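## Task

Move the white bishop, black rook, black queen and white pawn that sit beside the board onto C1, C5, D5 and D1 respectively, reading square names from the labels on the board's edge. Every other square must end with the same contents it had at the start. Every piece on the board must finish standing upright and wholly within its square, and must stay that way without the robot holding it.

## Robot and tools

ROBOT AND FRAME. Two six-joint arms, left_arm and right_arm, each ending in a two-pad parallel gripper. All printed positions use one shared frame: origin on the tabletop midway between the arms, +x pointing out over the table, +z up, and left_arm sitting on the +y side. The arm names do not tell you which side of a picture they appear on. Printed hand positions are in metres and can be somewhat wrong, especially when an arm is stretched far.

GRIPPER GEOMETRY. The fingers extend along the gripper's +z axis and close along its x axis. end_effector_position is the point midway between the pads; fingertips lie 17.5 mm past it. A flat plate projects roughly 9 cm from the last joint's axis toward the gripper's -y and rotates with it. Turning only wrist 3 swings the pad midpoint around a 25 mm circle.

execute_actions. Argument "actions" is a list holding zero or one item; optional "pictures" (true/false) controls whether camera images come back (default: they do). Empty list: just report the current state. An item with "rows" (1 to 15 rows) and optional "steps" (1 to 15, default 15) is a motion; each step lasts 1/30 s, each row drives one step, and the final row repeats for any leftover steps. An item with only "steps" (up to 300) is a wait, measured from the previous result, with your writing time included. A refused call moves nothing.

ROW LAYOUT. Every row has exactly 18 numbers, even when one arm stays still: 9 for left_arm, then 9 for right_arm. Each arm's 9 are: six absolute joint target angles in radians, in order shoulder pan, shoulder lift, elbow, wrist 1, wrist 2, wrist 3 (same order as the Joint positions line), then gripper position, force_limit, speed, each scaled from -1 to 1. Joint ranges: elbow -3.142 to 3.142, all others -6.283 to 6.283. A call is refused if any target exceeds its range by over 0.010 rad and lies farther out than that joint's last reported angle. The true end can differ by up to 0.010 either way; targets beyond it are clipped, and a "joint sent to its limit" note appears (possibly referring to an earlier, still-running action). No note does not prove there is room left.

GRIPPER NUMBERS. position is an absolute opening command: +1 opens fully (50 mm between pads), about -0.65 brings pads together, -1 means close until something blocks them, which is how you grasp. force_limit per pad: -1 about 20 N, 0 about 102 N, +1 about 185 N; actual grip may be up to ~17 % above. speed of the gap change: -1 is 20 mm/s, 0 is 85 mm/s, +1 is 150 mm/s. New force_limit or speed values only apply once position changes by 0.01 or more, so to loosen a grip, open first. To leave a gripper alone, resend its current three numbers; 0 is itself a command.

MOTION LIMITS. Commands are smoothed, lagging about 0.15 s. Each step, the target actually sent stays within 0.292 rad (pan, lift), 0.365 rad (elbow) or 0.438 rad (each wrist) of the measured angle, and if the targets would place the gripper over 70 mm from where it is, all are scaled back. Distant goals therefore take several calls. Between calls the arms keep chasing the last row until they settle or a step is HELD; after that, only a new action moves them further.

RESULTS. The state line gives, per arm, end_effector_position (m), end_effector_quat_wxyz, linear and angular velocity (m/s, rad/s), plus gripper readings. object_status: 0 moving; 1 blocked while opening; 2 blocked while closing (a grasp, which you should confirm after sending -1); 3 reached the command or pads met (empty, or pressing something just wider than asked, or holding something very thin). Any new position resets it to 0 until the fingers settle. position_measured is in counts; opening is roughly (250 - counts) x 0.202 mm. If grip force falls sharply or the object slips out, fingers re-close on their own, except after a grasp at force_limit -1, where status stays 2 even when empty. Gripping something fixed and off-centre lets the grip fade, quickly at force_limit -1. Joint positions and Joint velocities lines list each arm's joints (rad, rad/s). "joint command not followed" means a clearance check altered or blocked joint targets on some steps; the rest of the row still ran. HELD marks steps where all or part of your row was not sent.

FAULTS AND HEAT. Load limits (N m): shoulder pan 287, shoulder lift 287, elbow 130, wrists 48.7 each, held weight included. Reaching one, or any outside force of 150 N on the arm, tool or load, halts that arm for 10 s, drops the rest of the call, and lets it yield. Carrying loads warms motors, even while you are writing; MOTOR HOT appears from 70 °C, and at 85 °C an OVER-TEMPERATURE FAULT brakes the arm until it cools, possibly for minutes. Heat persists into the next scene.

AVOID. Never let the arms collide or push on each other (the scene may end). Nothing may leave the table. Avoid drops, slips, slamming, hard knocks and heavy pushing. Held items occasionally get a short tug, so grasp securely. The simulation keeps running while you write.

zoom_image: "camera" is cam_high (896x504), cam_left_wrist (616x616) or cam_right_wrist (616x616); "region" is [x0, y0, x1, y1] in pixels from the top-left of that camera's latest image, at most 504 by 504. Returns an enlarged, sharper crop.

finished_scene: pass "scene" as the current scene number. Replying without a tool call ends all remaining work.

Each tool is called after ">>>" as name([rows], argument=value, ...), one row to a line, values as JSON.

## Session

>>> execute_actions(actions=[])

Scene clock: 0.00 s of 5200.00 s.
left_arm: end_effector_position=(+0.6649, +0.5103, +0.3062) position_measured=3 object_status=3 end_effector_quat_wxyz=(-0.418, -0.438, +0.774, +0.186) end_effector_velocity=(-0.000, -0.000, -0.000) end_effector_angular_velocity=(+0.000, +0.001, -0.001) | right_arm: end_effector_position=(+0.3117, -0.5538, +0.1945) position_measured=3 object_status=3 end_effector_quat_wxyz=(-0.227, +0.347, +0.814, -0.407) end_effector_velocity=(+0.000, -0.000, +0.000) end_effector_angular_velocity=(-0.001, -0.001, -0.001)
Joint positions: left_arm=[ 2.593 -1.136  1.429 -0.962 -1.924 -2.772] | right_arm=[ 2.911 -1.715  2.446 -1.552 -2.257 -0.703]
Joint velocities: left_arm=[-0.     0.     0.     0.001  0.     0.001] | right_arm=[ 0.     0.    -0.001  0.    -0.     0.001]

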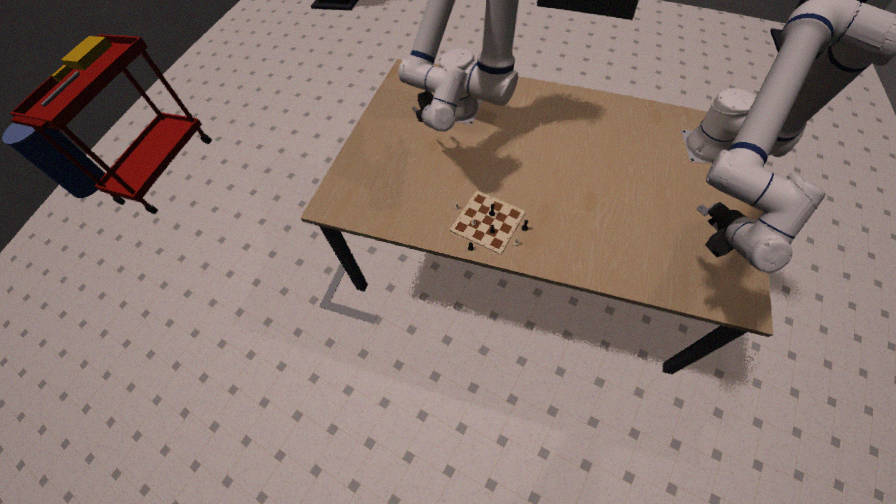

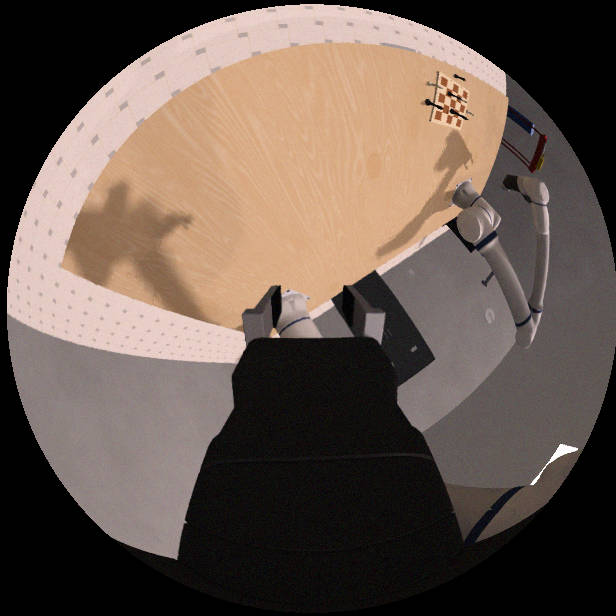

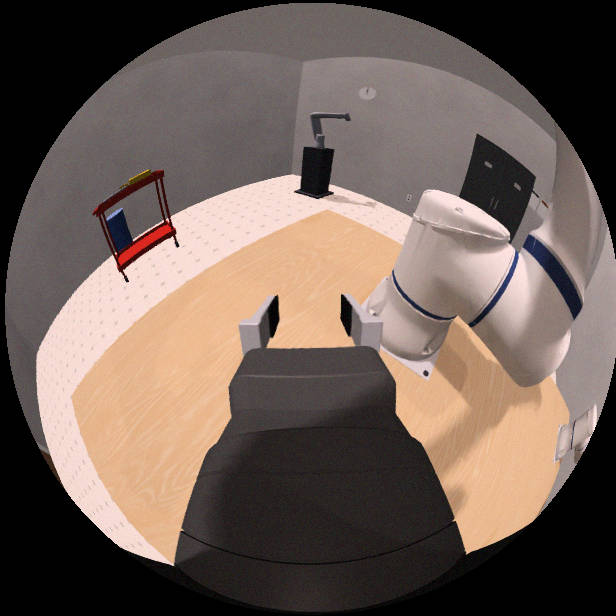

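>>> execute_actions([
  {"rows":[[2.593,-1.136,1.429,-0.962,-1.924,-2.772,1,0,0,3.45,-1.3,1.93,-2.201,-1.571,-1.249,0.6,0,0]]},
], pictures=false)

>>> execute_actions([
  {"steps":55},
])

>>> zoom_image(camera="cam_right_wrist", region=[210,120,460,350])

Scene clock: 5.53 s of 5200.00 s.
left_arm: end_effector_position=(+0.6649, +0.5102, +0.3063) position_measured=3 object_status=3 end_effector_quat_wxyz=(-0.418, -0.438, +0.774, +0.186) end_effector_velocity=(+0.001, -0.001, -0.001) end_effector_angular_velocity=(+0.001, +0.001, -0.001) | right_arm: end_effector_position=(+0.4656, -0.4824, +0.1721) position_measured=63 object_status=3 end_effector_quat_wxyz=(-0.166, +0.286, +0.899, -0.289) end_effector_velocity=(+0.307, +0.188, -0.041) end_effector_angular_velocity=(+0.479, -0.363, +0.341)
Joint positions: left_arm=[ 2.593 -1.136  1.429 -0.962 -1.924 -2.772] | right_arm=[ 3.051 -1.575  2.27  -1.763 -2.046 -0.906]
Joint velocities: left_arm=[-0.001  0.002 -0.001 -0.     0.001 -0.   ] | right_arm=[ 0.277  0.273 -0.34  -0.413  0.412 -0.338]
Steps of this call (steps 1 to 90: nothing new was sent; then 2.03 s passed at rest; steps 91 to 105: all 15 steps of this action). Readings (joint positions | what the end effector reports):
91: left_arm=[2.593 -1.136 1.429 -0.962 -1.924 -2.772] | right_arm=[2.911 -1.715 2.445 -1.552 -2.257 -0.704] | left_arm position_measured=3 object_status=3 | right_arm position_measured=6 object_status=0
92: left_arm=[2.593 -1.136 1.429 -0.962 -1.924 -2.772] | right_arm=[2.920 -1.705 2.435 -1.566 -2.242 -0.718] | left_arm position_measured=3 object_status=3 | right_arm position_measured=20 object_status=0
94: left_arm=[2.593 -1.136 1.429 -0.962 -1.924 -2.772] | right_arm=[2.943 -1.683 2.405 -1.600 -2.209 -0.752] | left_arm position_measured=3 object_status=3 | right_arm position_measured=48 object_status=0
98: left_arm=[2.593 -1.136 1.429 -0.962 -1.924 -2.772] | right_arm=[2.984 -1.642 2.354 -1.662 -2.147 -0.813] | left_arm position_measured=3 object_status=3 | right_arm position_measured=63 object_status=0
105: the state above

Scene clock: 7.37 s of 5200.00 s.
left_arm: end_effector_position=(+0.6649, +0.5102, +0.3063) position_measured=3 object_status=3 end_effector_quat_wxyz=(-0.418, -0.438, +0.774, +0.186) end_effector_velocity=(-0.001, -0.000, -0.001) end_effector_angular_velocity=(+0.001, +0.002, +0.000) | right_arm: end_effector_position=(+0.7101, -0.0984, +0.1559) position_measured=63 object_status=3 end_effector_quat_wxyz=(+0.000, -0.000, +1.000, -0.000) end_effector_velocity=(+0.000, +0.002, +0.001) end_effector_angular_velocity=(+0.002, -0.002, +0.002)
Joint positions: left_arm=[ 2.593 -1.136  1.429 -0.962 -1.924 -2.772] | right_arm=[ 3.45  -1.3    1.93  -2.201 -1.571 -1.249]
Joint velocities: left_arm=[-0.    -0.     0.002  0.    -0.    -0.001] | right_arm=[ 0.001 -0.001 -0.001 -0.001  0.002 -0.001]
Steps of this call (steps 1 to 55: the robot went on to your last target). Readings (joint positions | what the end effector reports):
1: left_arm=[2.593 -1.136 1.429 -0.962 -1.924 -2.772] | right_arm=[3.060 -1.565 2.259 -1.777 -2.032 -0.918] | left_arm position_measured=3 object_status=3 | right_arm position_measured=63 object_status=3
2: left_arm=[2.593 -1.136 1.429 -0.962 -1.924 -2.772] | right_arm=[3.070 -1.557 2.248 -1.791 -2.018 -0.929] | left_arm position_measured=3 object_status=3 | right_arm position_measured=63 object_status=3
4: left_arm=[2.593 -1.136 1.429 -0.962 -1.924 -2.772] | right_arm=[3.089 -1.539 2.227 -1.818 -1.989 -0.950] | left_arm position_measured=3 object_status=3 | right_arm position_measured=63 object_status=3
8: left_arm=[2.593 -1.136 1.429 -0.962 -1.924 -2.772] | right_arm=[3.130 -1.507 2.186 -1.871 -1.932 -0.991] | left_arm position_measured=3 object_status=3 | right_arm position_measured=63 object_status=3
55: the state above

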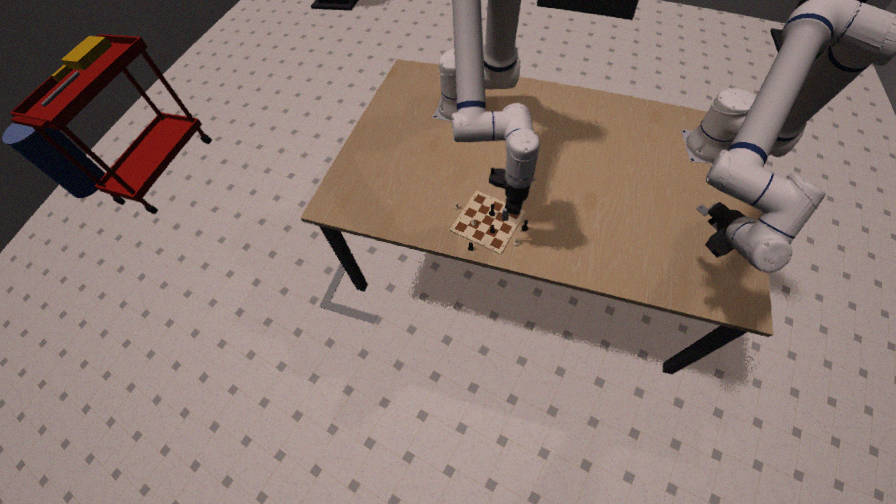

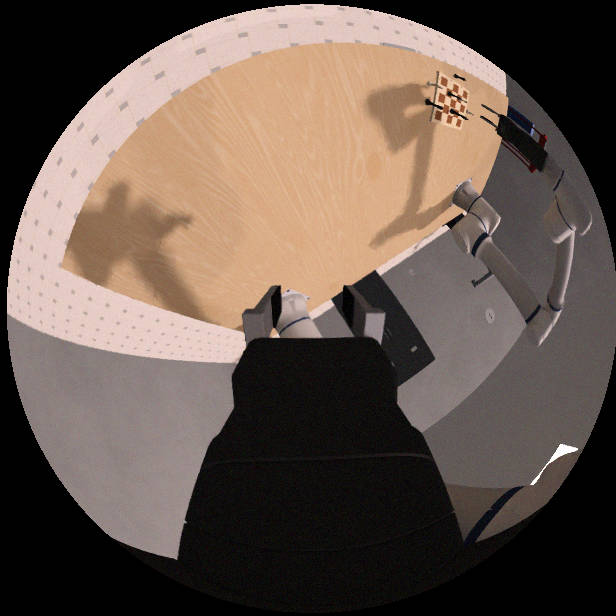

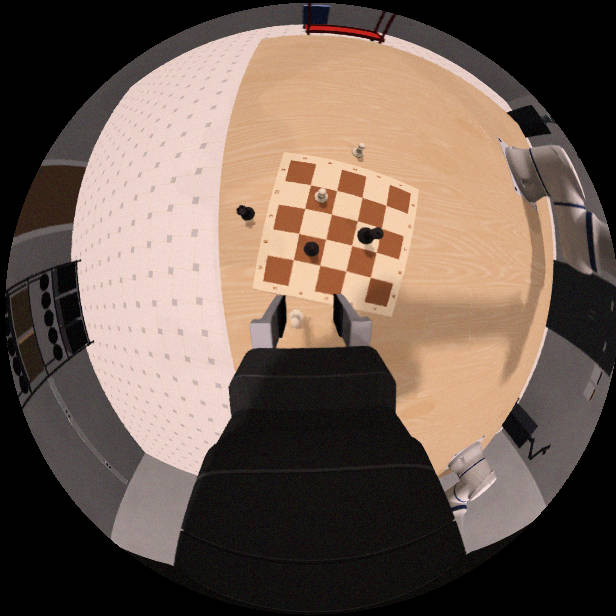

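Region (210, 120, 460, 350) of cam_right_wrist's 616x616 image, scaled by 2.016, with more detail than that image has; it fills the top 464 rows of this view, and the rest is white.

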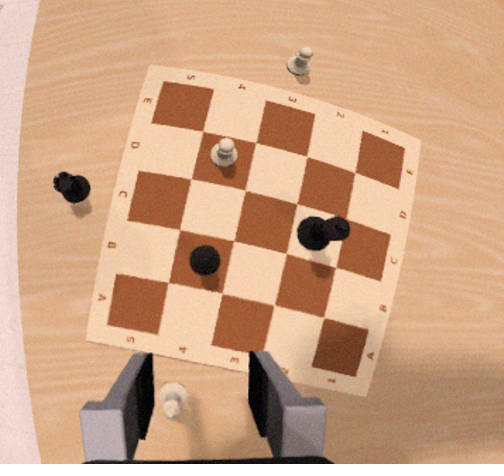

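>>> execute_actions([
  {"rows":[[2.593,-1.136,1.429,-0.962,-1.924,-2.772,1,0,0,3.307,-1.182,1.877,-2.266,-1.571,-1.392,0.6,0,0]]},
], pictures=false)

>>> execute_actions([
  {"rows":[[2.593,-1.136,1.429,-0.962,-1.924,-2.772,1,0,0,3.307,-1.12,1.904,-2.355,-1.571,-1.392,0.6,0,0]]},
])

Scene clock: 13.43 s of 5200.00 s.
left_arm: end_effector_position=(+0.6649, +0.5102, +0.3063) position_measured=3 object_status=3 end_effector_quat_wxyz=(-0.418, -0.438, +0.774, +0.186) end_effector_velocity=(+0.001, +0.000, -0.000) end_effector_angular_velocity=(-0.001, -0.001, +0.000) | right_arm: end_effector_position=(+0.8005, -0.1804, +0.1067) position_measured=63 object_status=3 end_effector_quat_wxyz=(+0.000, -0.000, +1.000, -0.000) end_effector_velocity=(+0.044, -0.047, -0.025) end_effector_angular_velocity=(-0.000, -0.002, +0.000)
Joint positions: left_arm=[ 2.593 -1.136  1.429 -0.962 -1.924 -2.772] | right_arm=[ 3.316 -1.19   1.88  -2.262 -1.571 -1.383]
Joint velocities: left_arm=[ 0.001  0.    -0.001 -0.001 -0.     0.001] | right_arm=[-0.069  0.056 -0.026 -0.032 -0.001 -0.069]
Steps of this call (steps 1 to 15: the robot went on to your last target; steps 16 to 90: nothing new was sent; then 2.57 s passed at rest; steps 91 to 105: all 15 steps of this action). Readings (joint positions | what the end effector reports):
91: left_arm=[2.593 -1.136 1.429 -0.962 -1.924 -2.772] | right_arm=[3.450 -1.300 1.930 -2.201 -1.571 -1.249] | left_arm position_measured=3 object_status=3 | right_arm position_measured=63 object_status=3
92: left_arm=[2.593 -1.136 1.429 -0.962 -1.924 -2.772] | right_arm=[3.441 -1.292 1.926 -2.206 -1.571 -1.260] | left_arm position_measured=3 object_status=3 | right_arm position_measured=63 object_status=3
94: left_arm=[2.593 -1.136 1.429 -0.962 -1.924 -2.772] | right_arm=[3.412 -1.269 1.916 -2.218 -1.571 -1.287] | left_arm position_measured=3 object_status=3 | right_arm position_measured=63 object_status=3
98: left_arm=[2.593 -1.136 1.429 -0.962 -1.924 -2.772] | right_arm=[3.362 -1.227 1.897 -2.241 -1.571 -1.337] | left_arm position_measured=3 object_status=3 | right_arm position_measured=63 object_status=3
105: the state above

Scene clock: 13.93 s of 5200.00 s.
left_arm: end_effector_position=(+0.6649, +0.5102, +0.3063) position_measured=3 object_status=3 end_effector_quat_wxyz=(-0.418, -0.438, +0.774, +0.186) end_effector_velocity=(-0.000, +0.001, -0.000) end_effector_angular_velocity=(+0.000, +0.001, +0.001) | right_arm: end_effector_position=(+0.8066, -0.1864, +0.0517) position_measured=63 object_status=3 end_effector_quat_wxyz=(+0.000, -0.000, +1.000, -0.000) end_effector_velocity=(+0.000, -0.001, -0.012) end_effector_angular_velocity=(-0.001, -0.000, +0.001)
Joint positions: left_arm=[ 2.593 -1.136  1.429 -0.962 -1.924 -2.772] | right_arm=[ 3.307 -1.122  1.903 -2.352 -1.571 -1.392]
Joint velocities: left_arm=[ 0.001 -0.     0.001  0.     0.    -0.   ] | right_arm=[-0.002  0.014  0.006 -0.02  -0.001 -0.003]
Steps of this call (steps 1 to 15: all 15 steps of this action). Readings (joint positions | what the end effector reports):
1: left_arm=[2.593 -1.136 1.429 -0.962 -1.924 -2.772] | right_arm=[3.314 -1.188 1.880 -2.263 -1.571 -1.385] | left_arm position_measured=3 object_status=3 | right_arm position_measured=63 object_status=3
2: left_arm=[2.593 -1.136 1.429 -0.962 -1.924 -2.772] | right_arm=[3.313 -1.177 1.882 -2.279 -1.571 -1.387] | left_arm position_measured=3 object_status=3 | right_arm position_measured=63 object_status=3
4: left_arm=[2.593 -1.136 1.429 -0.962 -1.924 -2.772] | right_arm=[3.310 -1.152 1.893 -2.309 -1.571 -1.389] | left_arm position_measured=3 object_status=3 | right_arm position_measured=63 object_status=3
8: left_arm=[2.593 -1.136 1.429 -0.962 -1.924 -2.772] | right_arm=[3.308 -1.132 1.900 -2.339 -1.571 -1.391] | left_arm position_measured=3 object_status=3 | right_arm position_measured=63 object_status=3
15: the state above

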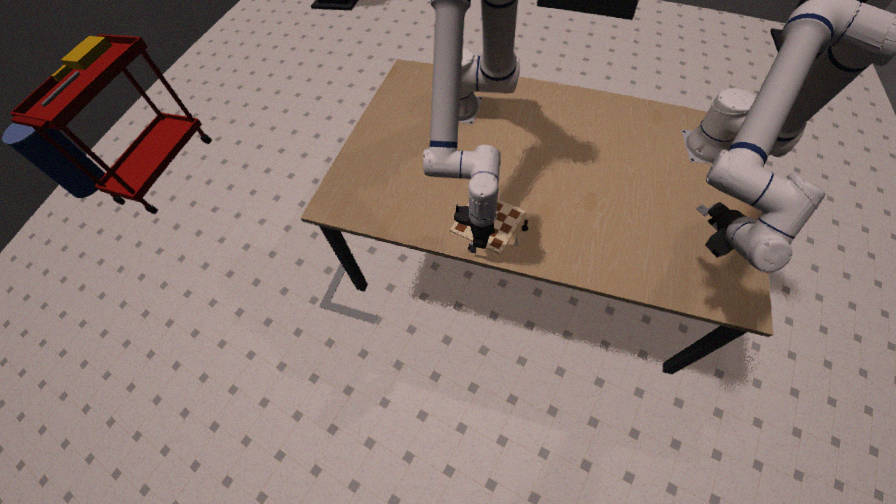

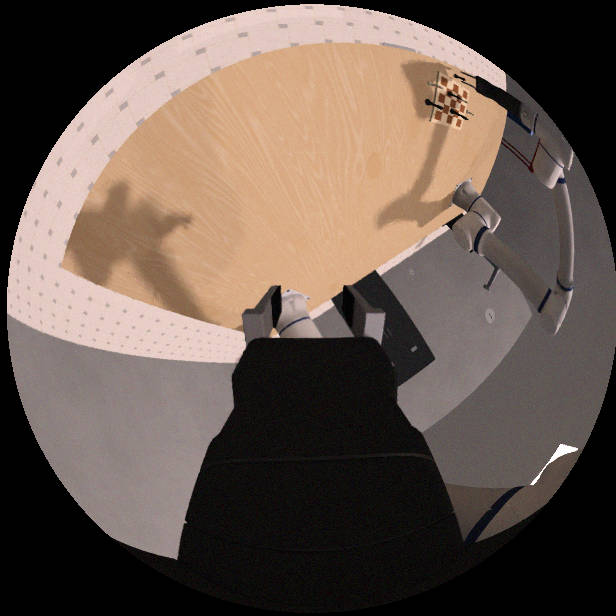

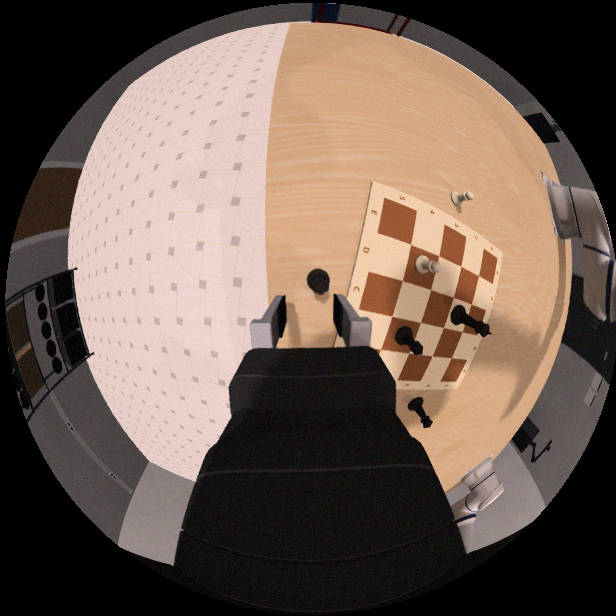

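>>> execute_actions([
  {"rows":[[2.593,-1.136,1.429,-0.962,-1.924,-2.772,1,0,0,3.291,-1.1055,1.9412,-2.4065,-1.571,-1.408,0.6,0,0]]},
])

>>> execute_actions([
  {"rows":[[2.593,-1.136,1.429,-0.962,-1.924,-2.772,1,0,0,3.291,-1.1055,1.9412,-2.4065,-1.571,-1.408,-1,0.5,0.2]]},
], pictures=false)

>>> execute_actions([
  {"rows":[[2.593,-1.136,1.429,-0.962,-1.924,-2.772,1,0,0,3.291,-1.14,1.93,-2.361,-1.571,-1.408,-1,0.5,0.2]]},
], pictures=false)

>>> execute_actions([
  {"rows":[[2.593,-1.136,1.429,-0.962,-1.924,-2.772,1,0,0,3.315,-1.189,2.044,-2.426,-1.571,-1.384,-1,0.5,0.2]]},
])

Scene clock: 20.70 s of 5200.00 s.
left_arm: end_effector_position=(+0.6649, +0.5102, +0.3063) position_measured=3 object_status=3 end_effector_quat_wxyz=(-0.418, -0.438, +0.774, +0.186) end_effector_velocity=(+0.000, +0.001, +0.000) end_effector_angular_velocity=(+0.000, -0.001, +0.000) | right_arm: end_effector_position=(+0.7986, -0.2003, +0.0265) position_measured=63 object_status=3 end_effector_quat_wxyz=(+0.000, -0.000, +1.000, -0.000) end_effector_velocity=(-0.003, -0.003, -0.006) end_effector_angular_velocity=(+0.001, +0.001, -0.001)
Joint positions: left_arm=[ 2.593 -1.136  1.429 -0.962 -1.924 -2.772] | right_arm=[ 3.291 -1.106  1.94  -2.405 -1.571 -1.408]
Joint velocities: left_arm=[ 0.001 -0.    -0.     0.     0.001  0.   ] | right_arm=[-0.004  0.004  0.009 -0.011  0.001 -0.003]
Steps of this call (steps 1 to 15: the robot went on to your last target; steps 16 to 90: nothing new was sent; then 3.27 s passed at rest; steps 91 to 105: all 15 steps of this action). Readings (joint positions | what the end effector reports):
91: left_arm=[2.593 -1.136 1.429 -0.962 -1.924 -2.772] | right_arm=[3.307 -1.120 1.904 -2.355 -1.571 -1.392] | left_arm position_measured=3 object_status=3 | right_arm position_measured=63 object_status=3
92: left_arm=[2.593 -1.136 1.429 -0.962 -1.924 -2.772] | right_arm=[3.305 -1.118 1.909 -2.364 -1.571 -1.395] | left_arm position_measured=3 object_status=3 | right_arm position_measured=63 object_status=3
94: left_arm=[2.593 -1.136 1.429 -0.962 -1.924 -2.772] | right_arm=[3.299 -1.112 1.924 -2.381 -1.571 -1.400] | left_arm position_measured=3 object_status=3 | right_arm position_measured=63 object_status=3
98: left_arm=[2.593 -1.136 1.429 -0.962 -1.924 -2.772] | right_arm=[3.294 -1.108 1.935 -2.398 -1.571 -1.405] | left_arm position_measured=3 object_status=3 | right_arm position_measured=63 object_status=3
105: the state above

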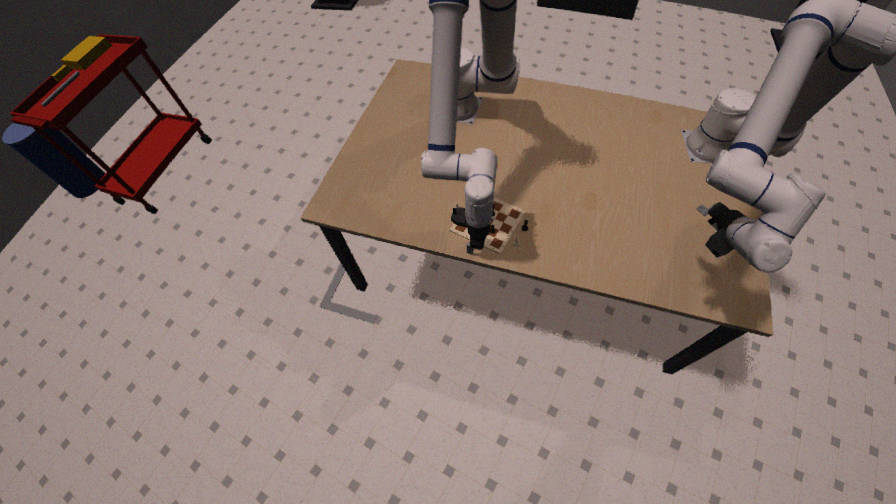

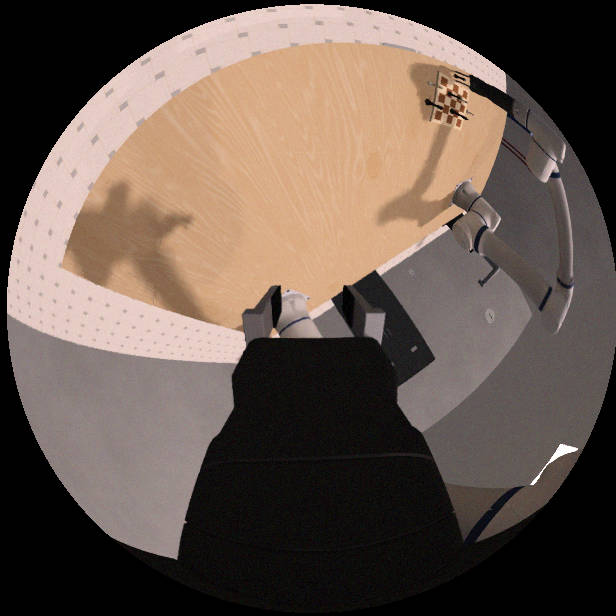

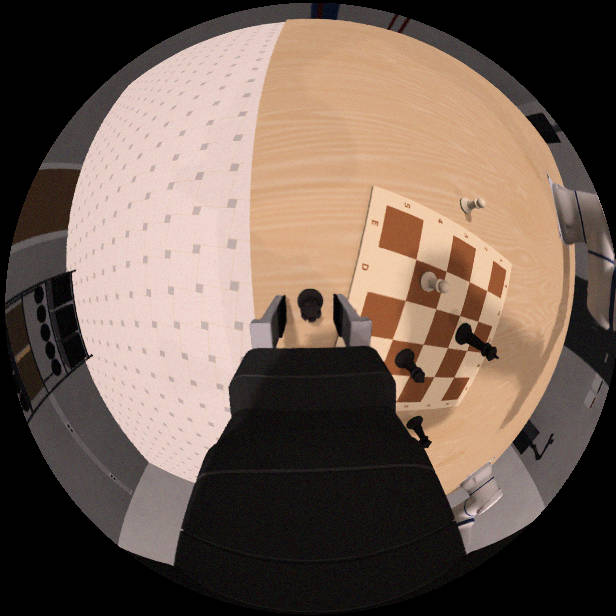

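Scene clock: 21.20 s of 5200.00 s.
left_arm: end_effector_position=(+0.6649, +0.5102, +0.3063) position_measured=3 object_status=3 end_effector_quat_wxyz=(-0.418, -0.438, +0.774, +0.186) end_effector_velocity=(+0.000, +0.000, +0.001) end_effector_angular_velocity=(-0.000, -0.002, +0.001) | right_arm: end_effector_position=(+0.7984, -0.2007, +0.0258) position_measured=193 object_status=2 end_effector_quat_wxyz=(+0.000, -0.000, +1.000, -0.000) end_effector_velocity=(-0.001, -0.000, +0.000) end_effector_angular_velocity=(+0.000, -0.000, -0.000)
Joint positions: left_arm=[ 2.593 -1.136  1.429 -0.962 -1.924 -2.772] | right_arm=[ 3.291 -1.106  1.941 -2.406 -1.571 -1.408]
Joint velocities: left_arm=[ 0.    -0.001 -0.001  0.    -0.    -0.001] | right_arm=[-0.    -0.001  0.001 -0.     0.     0.   ]
Steps of this call (steps 1 to 15: all 15 steps of this action). Readings (joint positions | what the end effector reports):
1: left_arm=[2.593 -1.136 1.429 -0.962 -1.924 -2.772] | right_arm=[3.291 -1.106 1.940 -2.405 -1.571 -1.408] | left_arm position_measured=3 object_status=3 | right_arm position_measured=67 object_status=0
2: left_arm=[2.593 -1.136 1.429 -0.962 -1.924 -2.772] | right_arm=[3.291 -1.106 1.941 -2.406 -1.571 -1.408] | left_arm position_measured=3 object_status=3 | right_arm position_measured=83 object_status=0
4: left_arm=[2.593 -1.136 1.429 -0.962 -1.924 -2.772] | right_arm=[3.291 -1.106 1.941 -2.406 -1.571 -1.408] | left_arm position_measured=3 object_status=3 | right_arm position_measured=115 object_status=0
8: left_arm=[2.593 -1.136 1.429 -0.962 -1.924 -2.772] | right_arm=[3.291 -1.106 1.941 -2.406 -1.571 -1.408] | left_arm position_measured=3 object_status=3 | right_arm position_measured=180 object_status=0
15: the state above

Scene clock: 21.70 s of 5200.00 s.
left_arm: end_effector_position=(+0.6649, +0.5102, +0.3063) position_measured=3 object_status=3 end_effector_quat_wxyz=(-0.418, -0.438, +0.774, +0.186) end_effector_velocity=(+0.000, -0.000, -0.000) end_effector_angular_velocity=(-0.000, +0.000, -0.000) | right_arm: end_effector_position=(+0.7983, -0.2008, +0.0521) position_measured=193 object_status=2 end_effector_quat_wxyz=(+0.000, -0.000, +1.000, -0.000) end_effector_velocity=(+0.001, +0.000, +0.007) end_effector_angular_velocity=(+0.000, -0.002, +0.000)
Joint positions: left_arm=[ 2.593 -1.136  1.429 -0.962 -1.924 -2.772] | right_arm=[ 3.291 -1.139  1.93  -2.362 -1.571 -1.408]
Joint velocities: left_arm=[-0.     0.001  0.    -0.    -0.     0.   ] | right_arm=[ 0.    -0.009 -0.003  0.01  -0.    -0.   ]
Steps of this call (steps 1 to 15: all 15 steps of this action). Readings (joint positions | what the end effector reports):
1: left_arm=[2.593 -1.136 1.429 -0.962 -1.924 -2.772] | right_arm=[3.291 -1.106 1.941 -2.406 -1.571 -1.408] | left_arm position_measured=3 object_status=3 | right_arm position_measured=193 object_status=2
2: left_arm=[2.593 -1.136 1.429 -0.962 -1.924 -2.772] | right_arm=[3.291 -1.110 1.941 -2.399 -1.571 -1.408] | left_arm position_measured=3 object_status=3 | right_arm position_measured=193 object_status=2
4: left_arm=[2.593 -1.136 1.429 -0.962 -1.924 -2.772] | right_arm=[3.291 -1.123 1.935 -2.384 -1.571 -1.408] | left_arm position_measured=3 object_status=3 | right_arm position_measured=193 object_status=2
8: left_arm=[2.593 -1.136 1.429 -0.962 -1.924 -2.772] | right_arm=[3.291 -1.134 1.932 -2.369 -1.571 -1.408] | left_arm position_measured=3 object_status=3 | right_arm position_measured=193 object_status=2
15: the state above

Scene clock: 22.20 s of 5200.00 s.
left_arm: end_effector_position=(+0.6649, +0.5102, +0.3063) position_measured=3 object_status=3 end_effector_quat_wxyz=(-0.418, -0.438, +0.774, +0.186) end_effector_velocity=(+0.000, +0.001, -0.001) end_effector_angular_velocity=(-0.001, +0.001, -0.000) | right_arm: end_effector_position=(+0.7388, -0.1935, +0.0400) position_measured=193 object_status=2 end_effector_quat_wxyz=(+0.000, -0.000, +1.000, -0.000) end_effector_velocity=(-0.015, +0.002, -0.003) end_effector_angular_velocity=(+0.001, -0.000, +0.000)
Joint positions: left_arm=[ 2.593 -1.136  1.429 -0.962 -1.924 -2.772] | right_arm=[ 3.314 -1.187  2.041 -2.424 -1.571 -1.385]
Joint velocities: left_arm=[ 0.001  0.001  0.    -0.     0.     0.002] | right_arm=[ 0.006 -0.012  0.026 -0.015  0.001  0.006]
Steps of this call (steps 1 to 15: all 15 steps of this action). Readings (joint positions | what the end effector reports):
1: left_arm=[2.593 -1.136 1.429 -0.962 -1.924 -2.772] | right_arm=[3.291 -1.139 1.930 -2.362 -1.571 -1.408] | left_arm position_measured=3 object_status=3 | right_arm position_measured=193 object_status=2
2: left_arm=[2.593 -1.136 1.429 -0.962 -1.924 -2.772] | right_arm=[3.293 -1.145 1.942 -2.369 -1.571 -1.405] | left_arm position_measured=3 object_status=3 | right_arm position_measured=193 object_status=2
4: left_arm=[2.593 -1.136 1.429 -0.962 -1.924 -2.772] | right_arm=[3.303 -1.163 1.986 -2.392 -1.571 -1.397] | left_arm position_measured=3 object_status=3 | right_arm position_measured=193 object_status=2
8: left_arm=[2.593 -1.136 1.429 -0.962 -1.924 -2.772] | right_arm=[3.311 -1.180 2.023 -2.414 -1.571 -1.388] | left_arm position_measured=3 object_status=3 | right_arm position_measured=193 object_status=2
15: the state above

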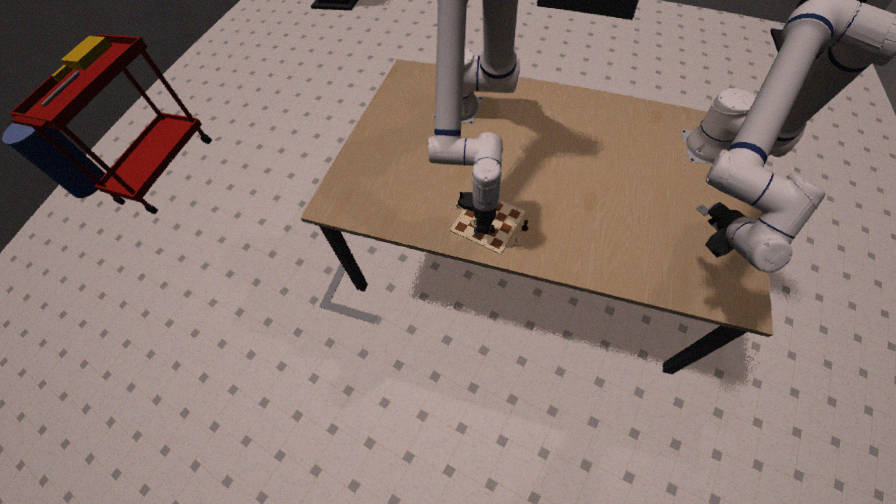

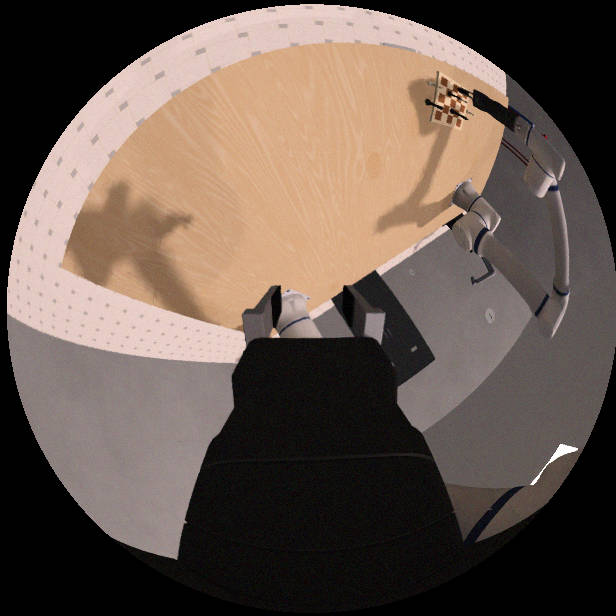

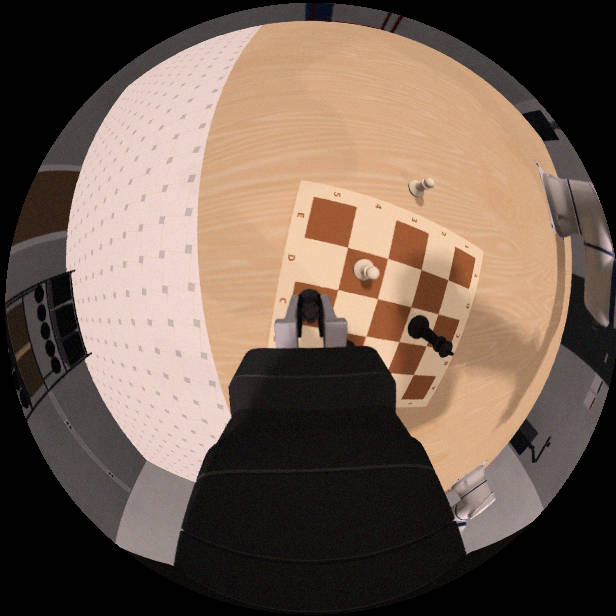

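>>> execute_actions([
  {"rows":[[2.593,-1.136,1.429,-0.962,-1.924,-2.772,1,0,0,3.3245,-1.1755,2.042,-2.4373,-1.571,-1.375,-1,0.5,0.2]]},
], pictures=false)

>>> execute_actions([
  {"rows":[[2.593,-1.136,1.429,-0.962,-1.924,-2.772,1,0,0,3.3245,-1.1755,2.042,-2.4373,-1.571,-1.375,0.3,0.5,-0.5]]},
], pictures=false)

>>> execute_actions([
  {"rows":[[2.593,-1.136,1.429,-0.962,-1.924,-2.772,1,0,0,3.3245,-1.268,2.005,-2.308,-1.571,-1.375,0.3,0.5,0]]},
])

>>> execute_actions([
  {"rows":[[2.593,-1.136,1.429,-0.962,-1.924,-2.772,1,0,0,3.569,-1.262,1.997,-2.306,-1.571,-1.13,0.6,0.5,0]]},
], pictures=false)

>>> execute_actions([
  {"steps":15},
])

Scene clock: 28.93 s of 5200.00 s.
left_arm: end_effector_position=(+0.6649, +0.5102, +0.3063) position_measured=3 object_status=3 end_effector_quat_wxyz=(-0.418, -0.438, +0.774, +0.186) end_effector_velocity=(+0.001, +0.001, +0.002) end_effector_angular_velocity=(-0.000, -0.003, +0.002) | right_arm: end_effector_position=(+0.7365, -0.1866, +0.0324) position_measured=193 object_status=2 end_effector_quat_wxyz=(+0.000, -0.000, +1.000, -0.000) end_effector_velocity=(-0.000, +0.002, -0.001) end_effector_angular_velocity=(+0.000, -0.001, +0.001)
Joint positions: left_arm=[ 2.593 -1.136  1.429 -0.962 -1.924 -2.772] | right_arm=[ 3.324 -1.176  2.042 -2.437 -1.571 -1.375]
Joint velocities: left_arm=[ 0.002 -0.001 -0.002 -0.     0.    -0.001] | right_arm=[ 0.002  0.001  0.    -0.002  0.     0.001]
Steps of this call (steps 1 to 15: the robot went on to your last target; steps 16 to 90: nothing new was sent; then 3.23 s passed at rest; steps 91 to 105: all 15 steps of this action). Readings (joint positions | what the end effector reports):
91: left_arm=[2.593 -1.136 1.429 -0.962 -1.924 -2.772] | right_arm=[3.315 -1.189 2.044 -2.426 -1.571 -1.384] | left_arm position_measured=3 object_status=3 | right_arm position_measured=193 object_status=2
92: left_arm=[2.593 -1.136 1.429 -0.962 -1.924 -2.772] | right_arm=[3.316 -1.187 2.044 -2.428 -1.571 -1.383] | left_arm position_measured=3 object_status=3 | right_arm position_measured=193 object_status=2
94: left_arm=[2.593 -1.136 1.429 -0.962 -1.924 -2.772] | right_arm=[3.320 -1.182 2.044 -2.432 -1.571 -1.379] | left_arm position_measured=3 object_status=3 | right_arm position_measured=193 object_status=2
98: left_arm=[2.593 -1.136 1.429 -0.962 -1.924 -2.772] | right_arm=[3.323 -1.178 2.042 -2.435 -1.571 -1.377] | left_arm position_measured=3 object_status=3 | right_arm position_measured=193 object_status=2
105: the state above

Scene clock: 29.43 s of 5200.00 s.
left_arm: end_effector_position=(+0.6649, +0.5102, +0.3063) position_measured=3 object_status=3 end_effector_quat_wxyz=(-0.418, -0.438, +0.774, +0.186) end_effector_velocity=(-0.001, -0.001, -0.001) end_effector_angular_velocity=(+0.002, +0.001, -0.001) | right_arm: end_effector_position=(+0.7365, -0.1864, +0.0321) position_measured=107 object_status=0 end_effector_quat_wxyz=(+0.000, -0.000, +1.000, -0.000) end_effector_velocity=(-0.001, -0.000, -0.001) end_effector_angular_velocity=(-0.001, +0.002, +0.001)
Joint positions: left_arm=[ 2.593 -1.136  1.429 -0.962 -1.924 -2.772] | right_arm=[ 3.324 -1.176  2.042 -2.437 -1.571 -1.375]
Joint velocities: left_arm=[-0.002  0.     0.001  0.     0.    -0.001] | right_arm=[ 0.     0.001  0.001  0.    -0.    -0.   ]
Steps of this call (steps 1 to 15: all 15 steps of this action). Readings (joint positions | what the end effector reports):
1: left_arm=[2.593 -1.136 1.429 -0.962 -1.924 -2.772] | right_arm=[3.324 -1.176 2.042 -2.437 -1.571 -1.375] | left_arm position_measured=3 object_status=3 | right_arm position_measured=191 object_status=0
2: left_arm=[2.593 -1.136 1.429 -0.962 -1.924 -2.772] | right_arm=[3.324 -1.176 2.042 -2.437 -1.571 -1.375] | left_arm position_measured=3 object_status=3 | right_arm position_measured=182 object_status=0
4: left_arm=[2.593 -1.136 1.429 -0.962 -1.924 -2.772] | right_arm=[3.324 -1.176 2.042 -2.437 -1.571 -1.375] | left_arm position_measured=3 object_status=3 | right_arm position_measured=165 object_status=0
8: left_arm=[2.593 -1.136 1.429 -0.962 -1.924 -2.772] | right_arm=[3.324 -1.176 2.042 -2.437 -1.571 -1.375] | left_arm position_measured=3 object_status=3 | right_arm position_measured=131 object_status=0
15: the state above

Scene clock: 29.93 s of 5200.00 s.
left_arm: end_effector_position=(+0.6649, +0.5102, +0.3063) position_measured=3 object_status=3 end_effector_quat_wxyz=(-0.418, -0.438, +0.774, +0.186) end_effector_velocity=(+0.001, +0.000, -0.002) end_effector_angular_velocity=(+0.001, +0.003, +0.002) | right_arm: end_effector_position=(+0.7363, -0.1864, +0.1008) position_measured=107 object_status=3 end_effector_quat_wxyz=(+0.000, -0.000, +1.000, -0.000) end_effector_velocity=(-0.000, -0.000, +0.016) end_effector_angular_velocity=(-0.001, +0.000, +0.000)
Joint positions: left_arm=[ 2.593 -1.136  1.429 -0.962 -1.924 -2.772] | right_arm=[ 3.325 -1.265  2.006 -2.312 -1.571 -1.375]
Joint velocities: left_arm=[ 0.001  0.003 -0.    -0.    -0.001 -0.001] | right_arm=[ 0.    -0.02  -0.009  0.03  -0.001 -0.   ]
Steps of this call (steps 1 to 15: all 15 steps of this action). Readings (joint positions | what the end effector reports):
1: left_arm=[2.593 -1.136 1.429 -0.962 -1.924 -2.772] | right_arm=[3.324 -1.176 2.042 -2.437 -1.571 -1.375] | left_arm position_measured=3 object_status=3 | right_arm position_measured=107 object_status=0
2: left_arm=[2.593 -1.136 1.429 -0.962 -1.924 -2.772] | right_arm=[3.324 -1.185 2.039 -2.422 -1.571 -1.375] | left_arm position_measured=3 object_status=3 | right_arm position_measured=107 object_status=3
4: left_arm=[2.593 -1.136 1.429 -0.962 -1.924 -2.772] | right_arm=[3.325 -1.220 2.023 -2.376 -1.571 -1.375] | left_arm position_measured=3 object_status=3 | right_arm position_measured=107 object_status=3
8: left_arm=[2.593 -1.136 1.429 -0.962 -1.924 -2.772] | right_arm=[3.325 -1.251 2.012 -2.332 -1.571 -1.375] | left_arm position_measured=3 object_status=3 | right_arm position_measured=107 object_status=3
15: the state above

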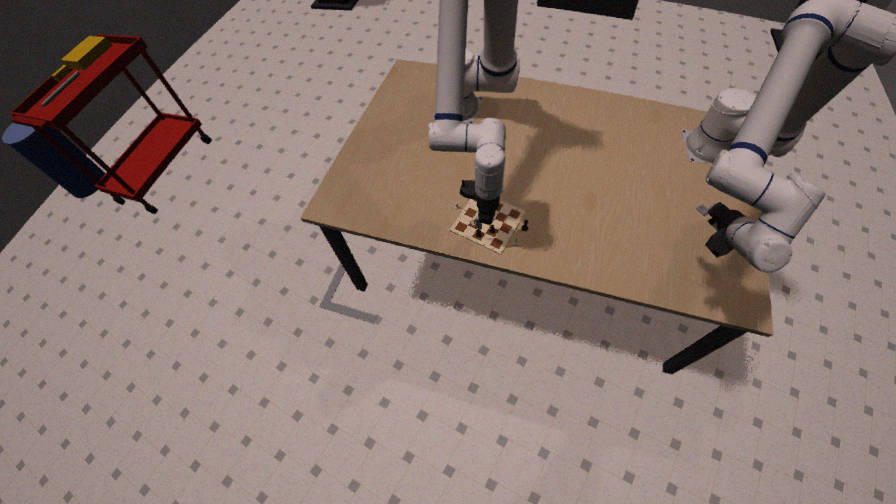

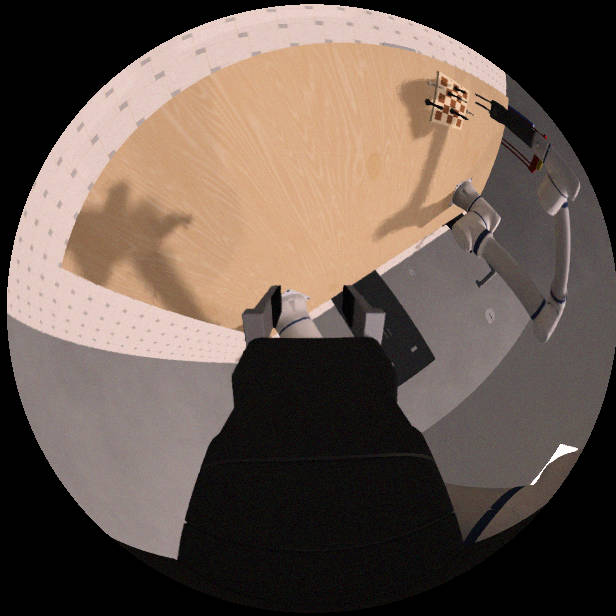

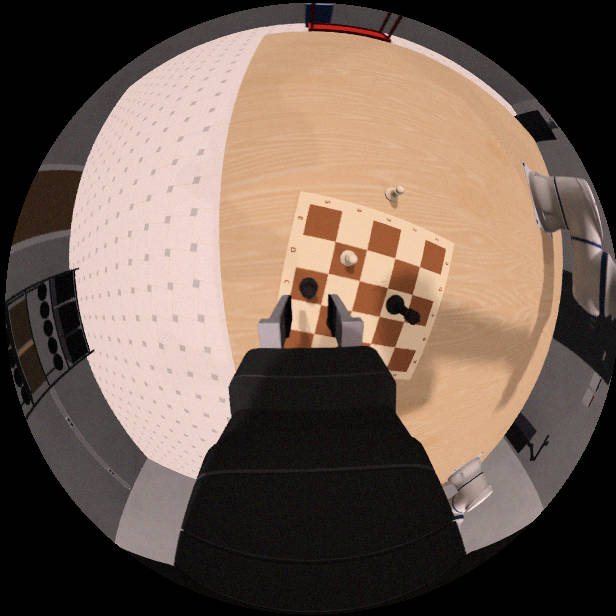

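Scene clock: 30.43 s of 5200.00 s.
left_arm: end_effector_position=(+0.6649, +0.5102, +0.3063) position_measured=3 object_status=3 end_effector_quat_wxyz=(-0.418, -0.438, +0.774, +0.186) end_effector_velocity=(+0.001, +0.001, +0.001) end_effector_angular_velocity=(+0.000, -0.003, +0.002) | right_arm: end_effector_position=(+0.6568, -0.0480, +0.1026) position_measured=63 object_status=3 end_effector_quat_wxyz=(+0.000, -0.000, +1.000, -0.000) end_effector_velocity=(-0.098, +0.136, +0.002) end_effector_angular_velocity=(-0.000, -0.002, -0.001)
Joint positions: left_arm=[ 2.593 -1.136  1.429 -0.962 -1.924 -2.772] | right_arm=[ 3.54  -1.263  1.998 -2.307 -1.571 -1.16 ]
Joint velocities: left_arm=[ 0.001 -0.    -0.002 -0.001  0.    -0.001] | right_arm=[ 0.225  0.003 -0.009  0.004 -0.001  0.227]
Steps of this call (steps 1 to 15: all 15 steps of this action). Readings (joint positions | what the end effector reports):
1: left_arm=[2.593 -1.136 1.429 -0.962 -1.924 -2.772] | right_arm=[3.325 -1.266 2.006 -2.311 -1.571 -1.375] | left_arm position_measured=3 object_status=3 | right_arm position_measured=104 object_status=0
2: left_arm=[2.593 -1.136 1.429 -0.962 -1.924 -2.772] | right_arm=[3.335 -1.266 2.005 -2.311 -1.571 -1.364] | left_arm position_measured=3 object_status=3 | right_arm position_measured=90 object_status=0
4: left_arm=[2.593 -1.136 1.429 -0.962 -1.924 -2.772] | right_arm=[3.371 -1.266 2.004 -2.310 -1.571 -1.328] | left_arm position_measured=3 object_status=3 | right_arm position_measured=65 object_status=0
8: left_arm=[2.593 -1.136 1.429 -0.962 -1.924 -2.772] | right_arm=[3.438 -1.264 2.002 -2.309 -1.571 -1.261] | left_arm position_measured=3 object_status=3 | right_arm position_measured=63 object_status=0
15: the state above

Scene clock: 30.93 s of 5200.00 s.
left_arm: end_effector_position=(+0.6649, +0.5102, +0.3063) position_measured=3 object_status=3 end_effector_quat_wxyz=(-0.418, -0.438, +0.774, +0.186) end_effector_velocity=(+0.000, -0.001, -0.002) end_effector_angular_velocity=(+0.001, +0.002, -0.001) | right_arm: end_effector_position=(+0.6439, -0.0308, +0.1027) position_measured=63 object_status=3 end_effector_quat_wxyz=(+0.000, -0.000, +1.000, -0.000) end_effector_velocity=(-0.002, +0.003, -0.001) end_effector_angular_velocity=(-0.000, +0.001, +0.001)
Joint positions: left_arm=[ 2.593 -1.136  1.429 -0.962 -1.924 -2.772] | right_arm=[ 3.568 -1.262  1.997 -2.306 -1.571 -1.131]
Joint velocities: left_arm=[-0.001  0.003  0.    -0.001 -0.     0.   ] | right_arm=[ 0.005  0.001 -0.     0.     0.     0.004]
Steps of this call (steps 1 to 15: the robot went on to your last target). Readings (joint positions | what the end effector reports):
1: left_arm=[2.593 -1.136 1.429 -0.962 -1.924 -2.772] | right_arm=[3.546 -1.262 1.998 -2.306 -1.571 -1.153] | left_arm position_measured=3 object_status=3 | right_arm position_measured=63 object_status=3
2: left_arm=[2.593 -1.136 1.429 -0.962 -1.924 -2.772] | right_arm=[3.551 -1.262 1.998 -2.306 -1.571 -1.148] | left_arm position_measured=3 object_status=3 | right_arm position_measured=63 object_status=3
4: left_arm=[2.593 -1.136 1.429 -0.962 -1.924 -2.772] | right_arm=[3.558 -1.262 1.997 -2.306 -1.571 -1.141] | left_arm position_measured=3 object_status=3 | right_arm position_measured=63 object_status=3
8: left_arm=[2.593 -1.136 1.429 -0.962 -1.924 -2.772] | right_arm=[3.565 -1.262 1.997 -2.306 -1.571 -1.134] | left_arm position_measured=3 object_status=3 | right_arm position_measured=63 object_status=3
15: the state above

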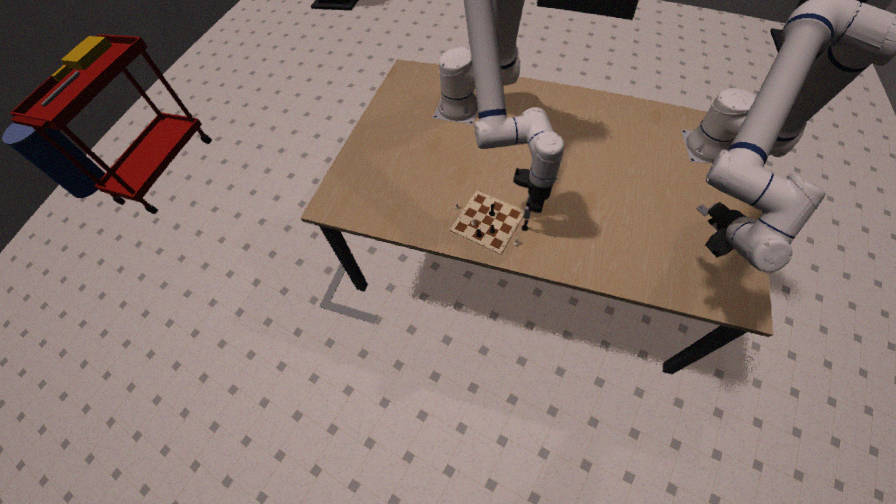

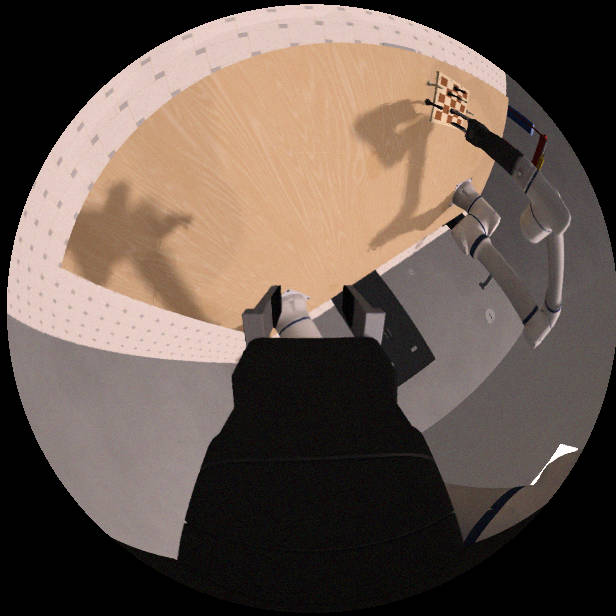

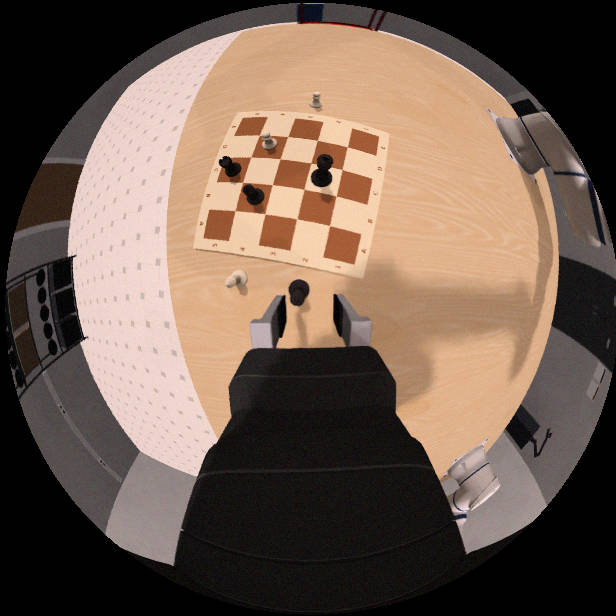

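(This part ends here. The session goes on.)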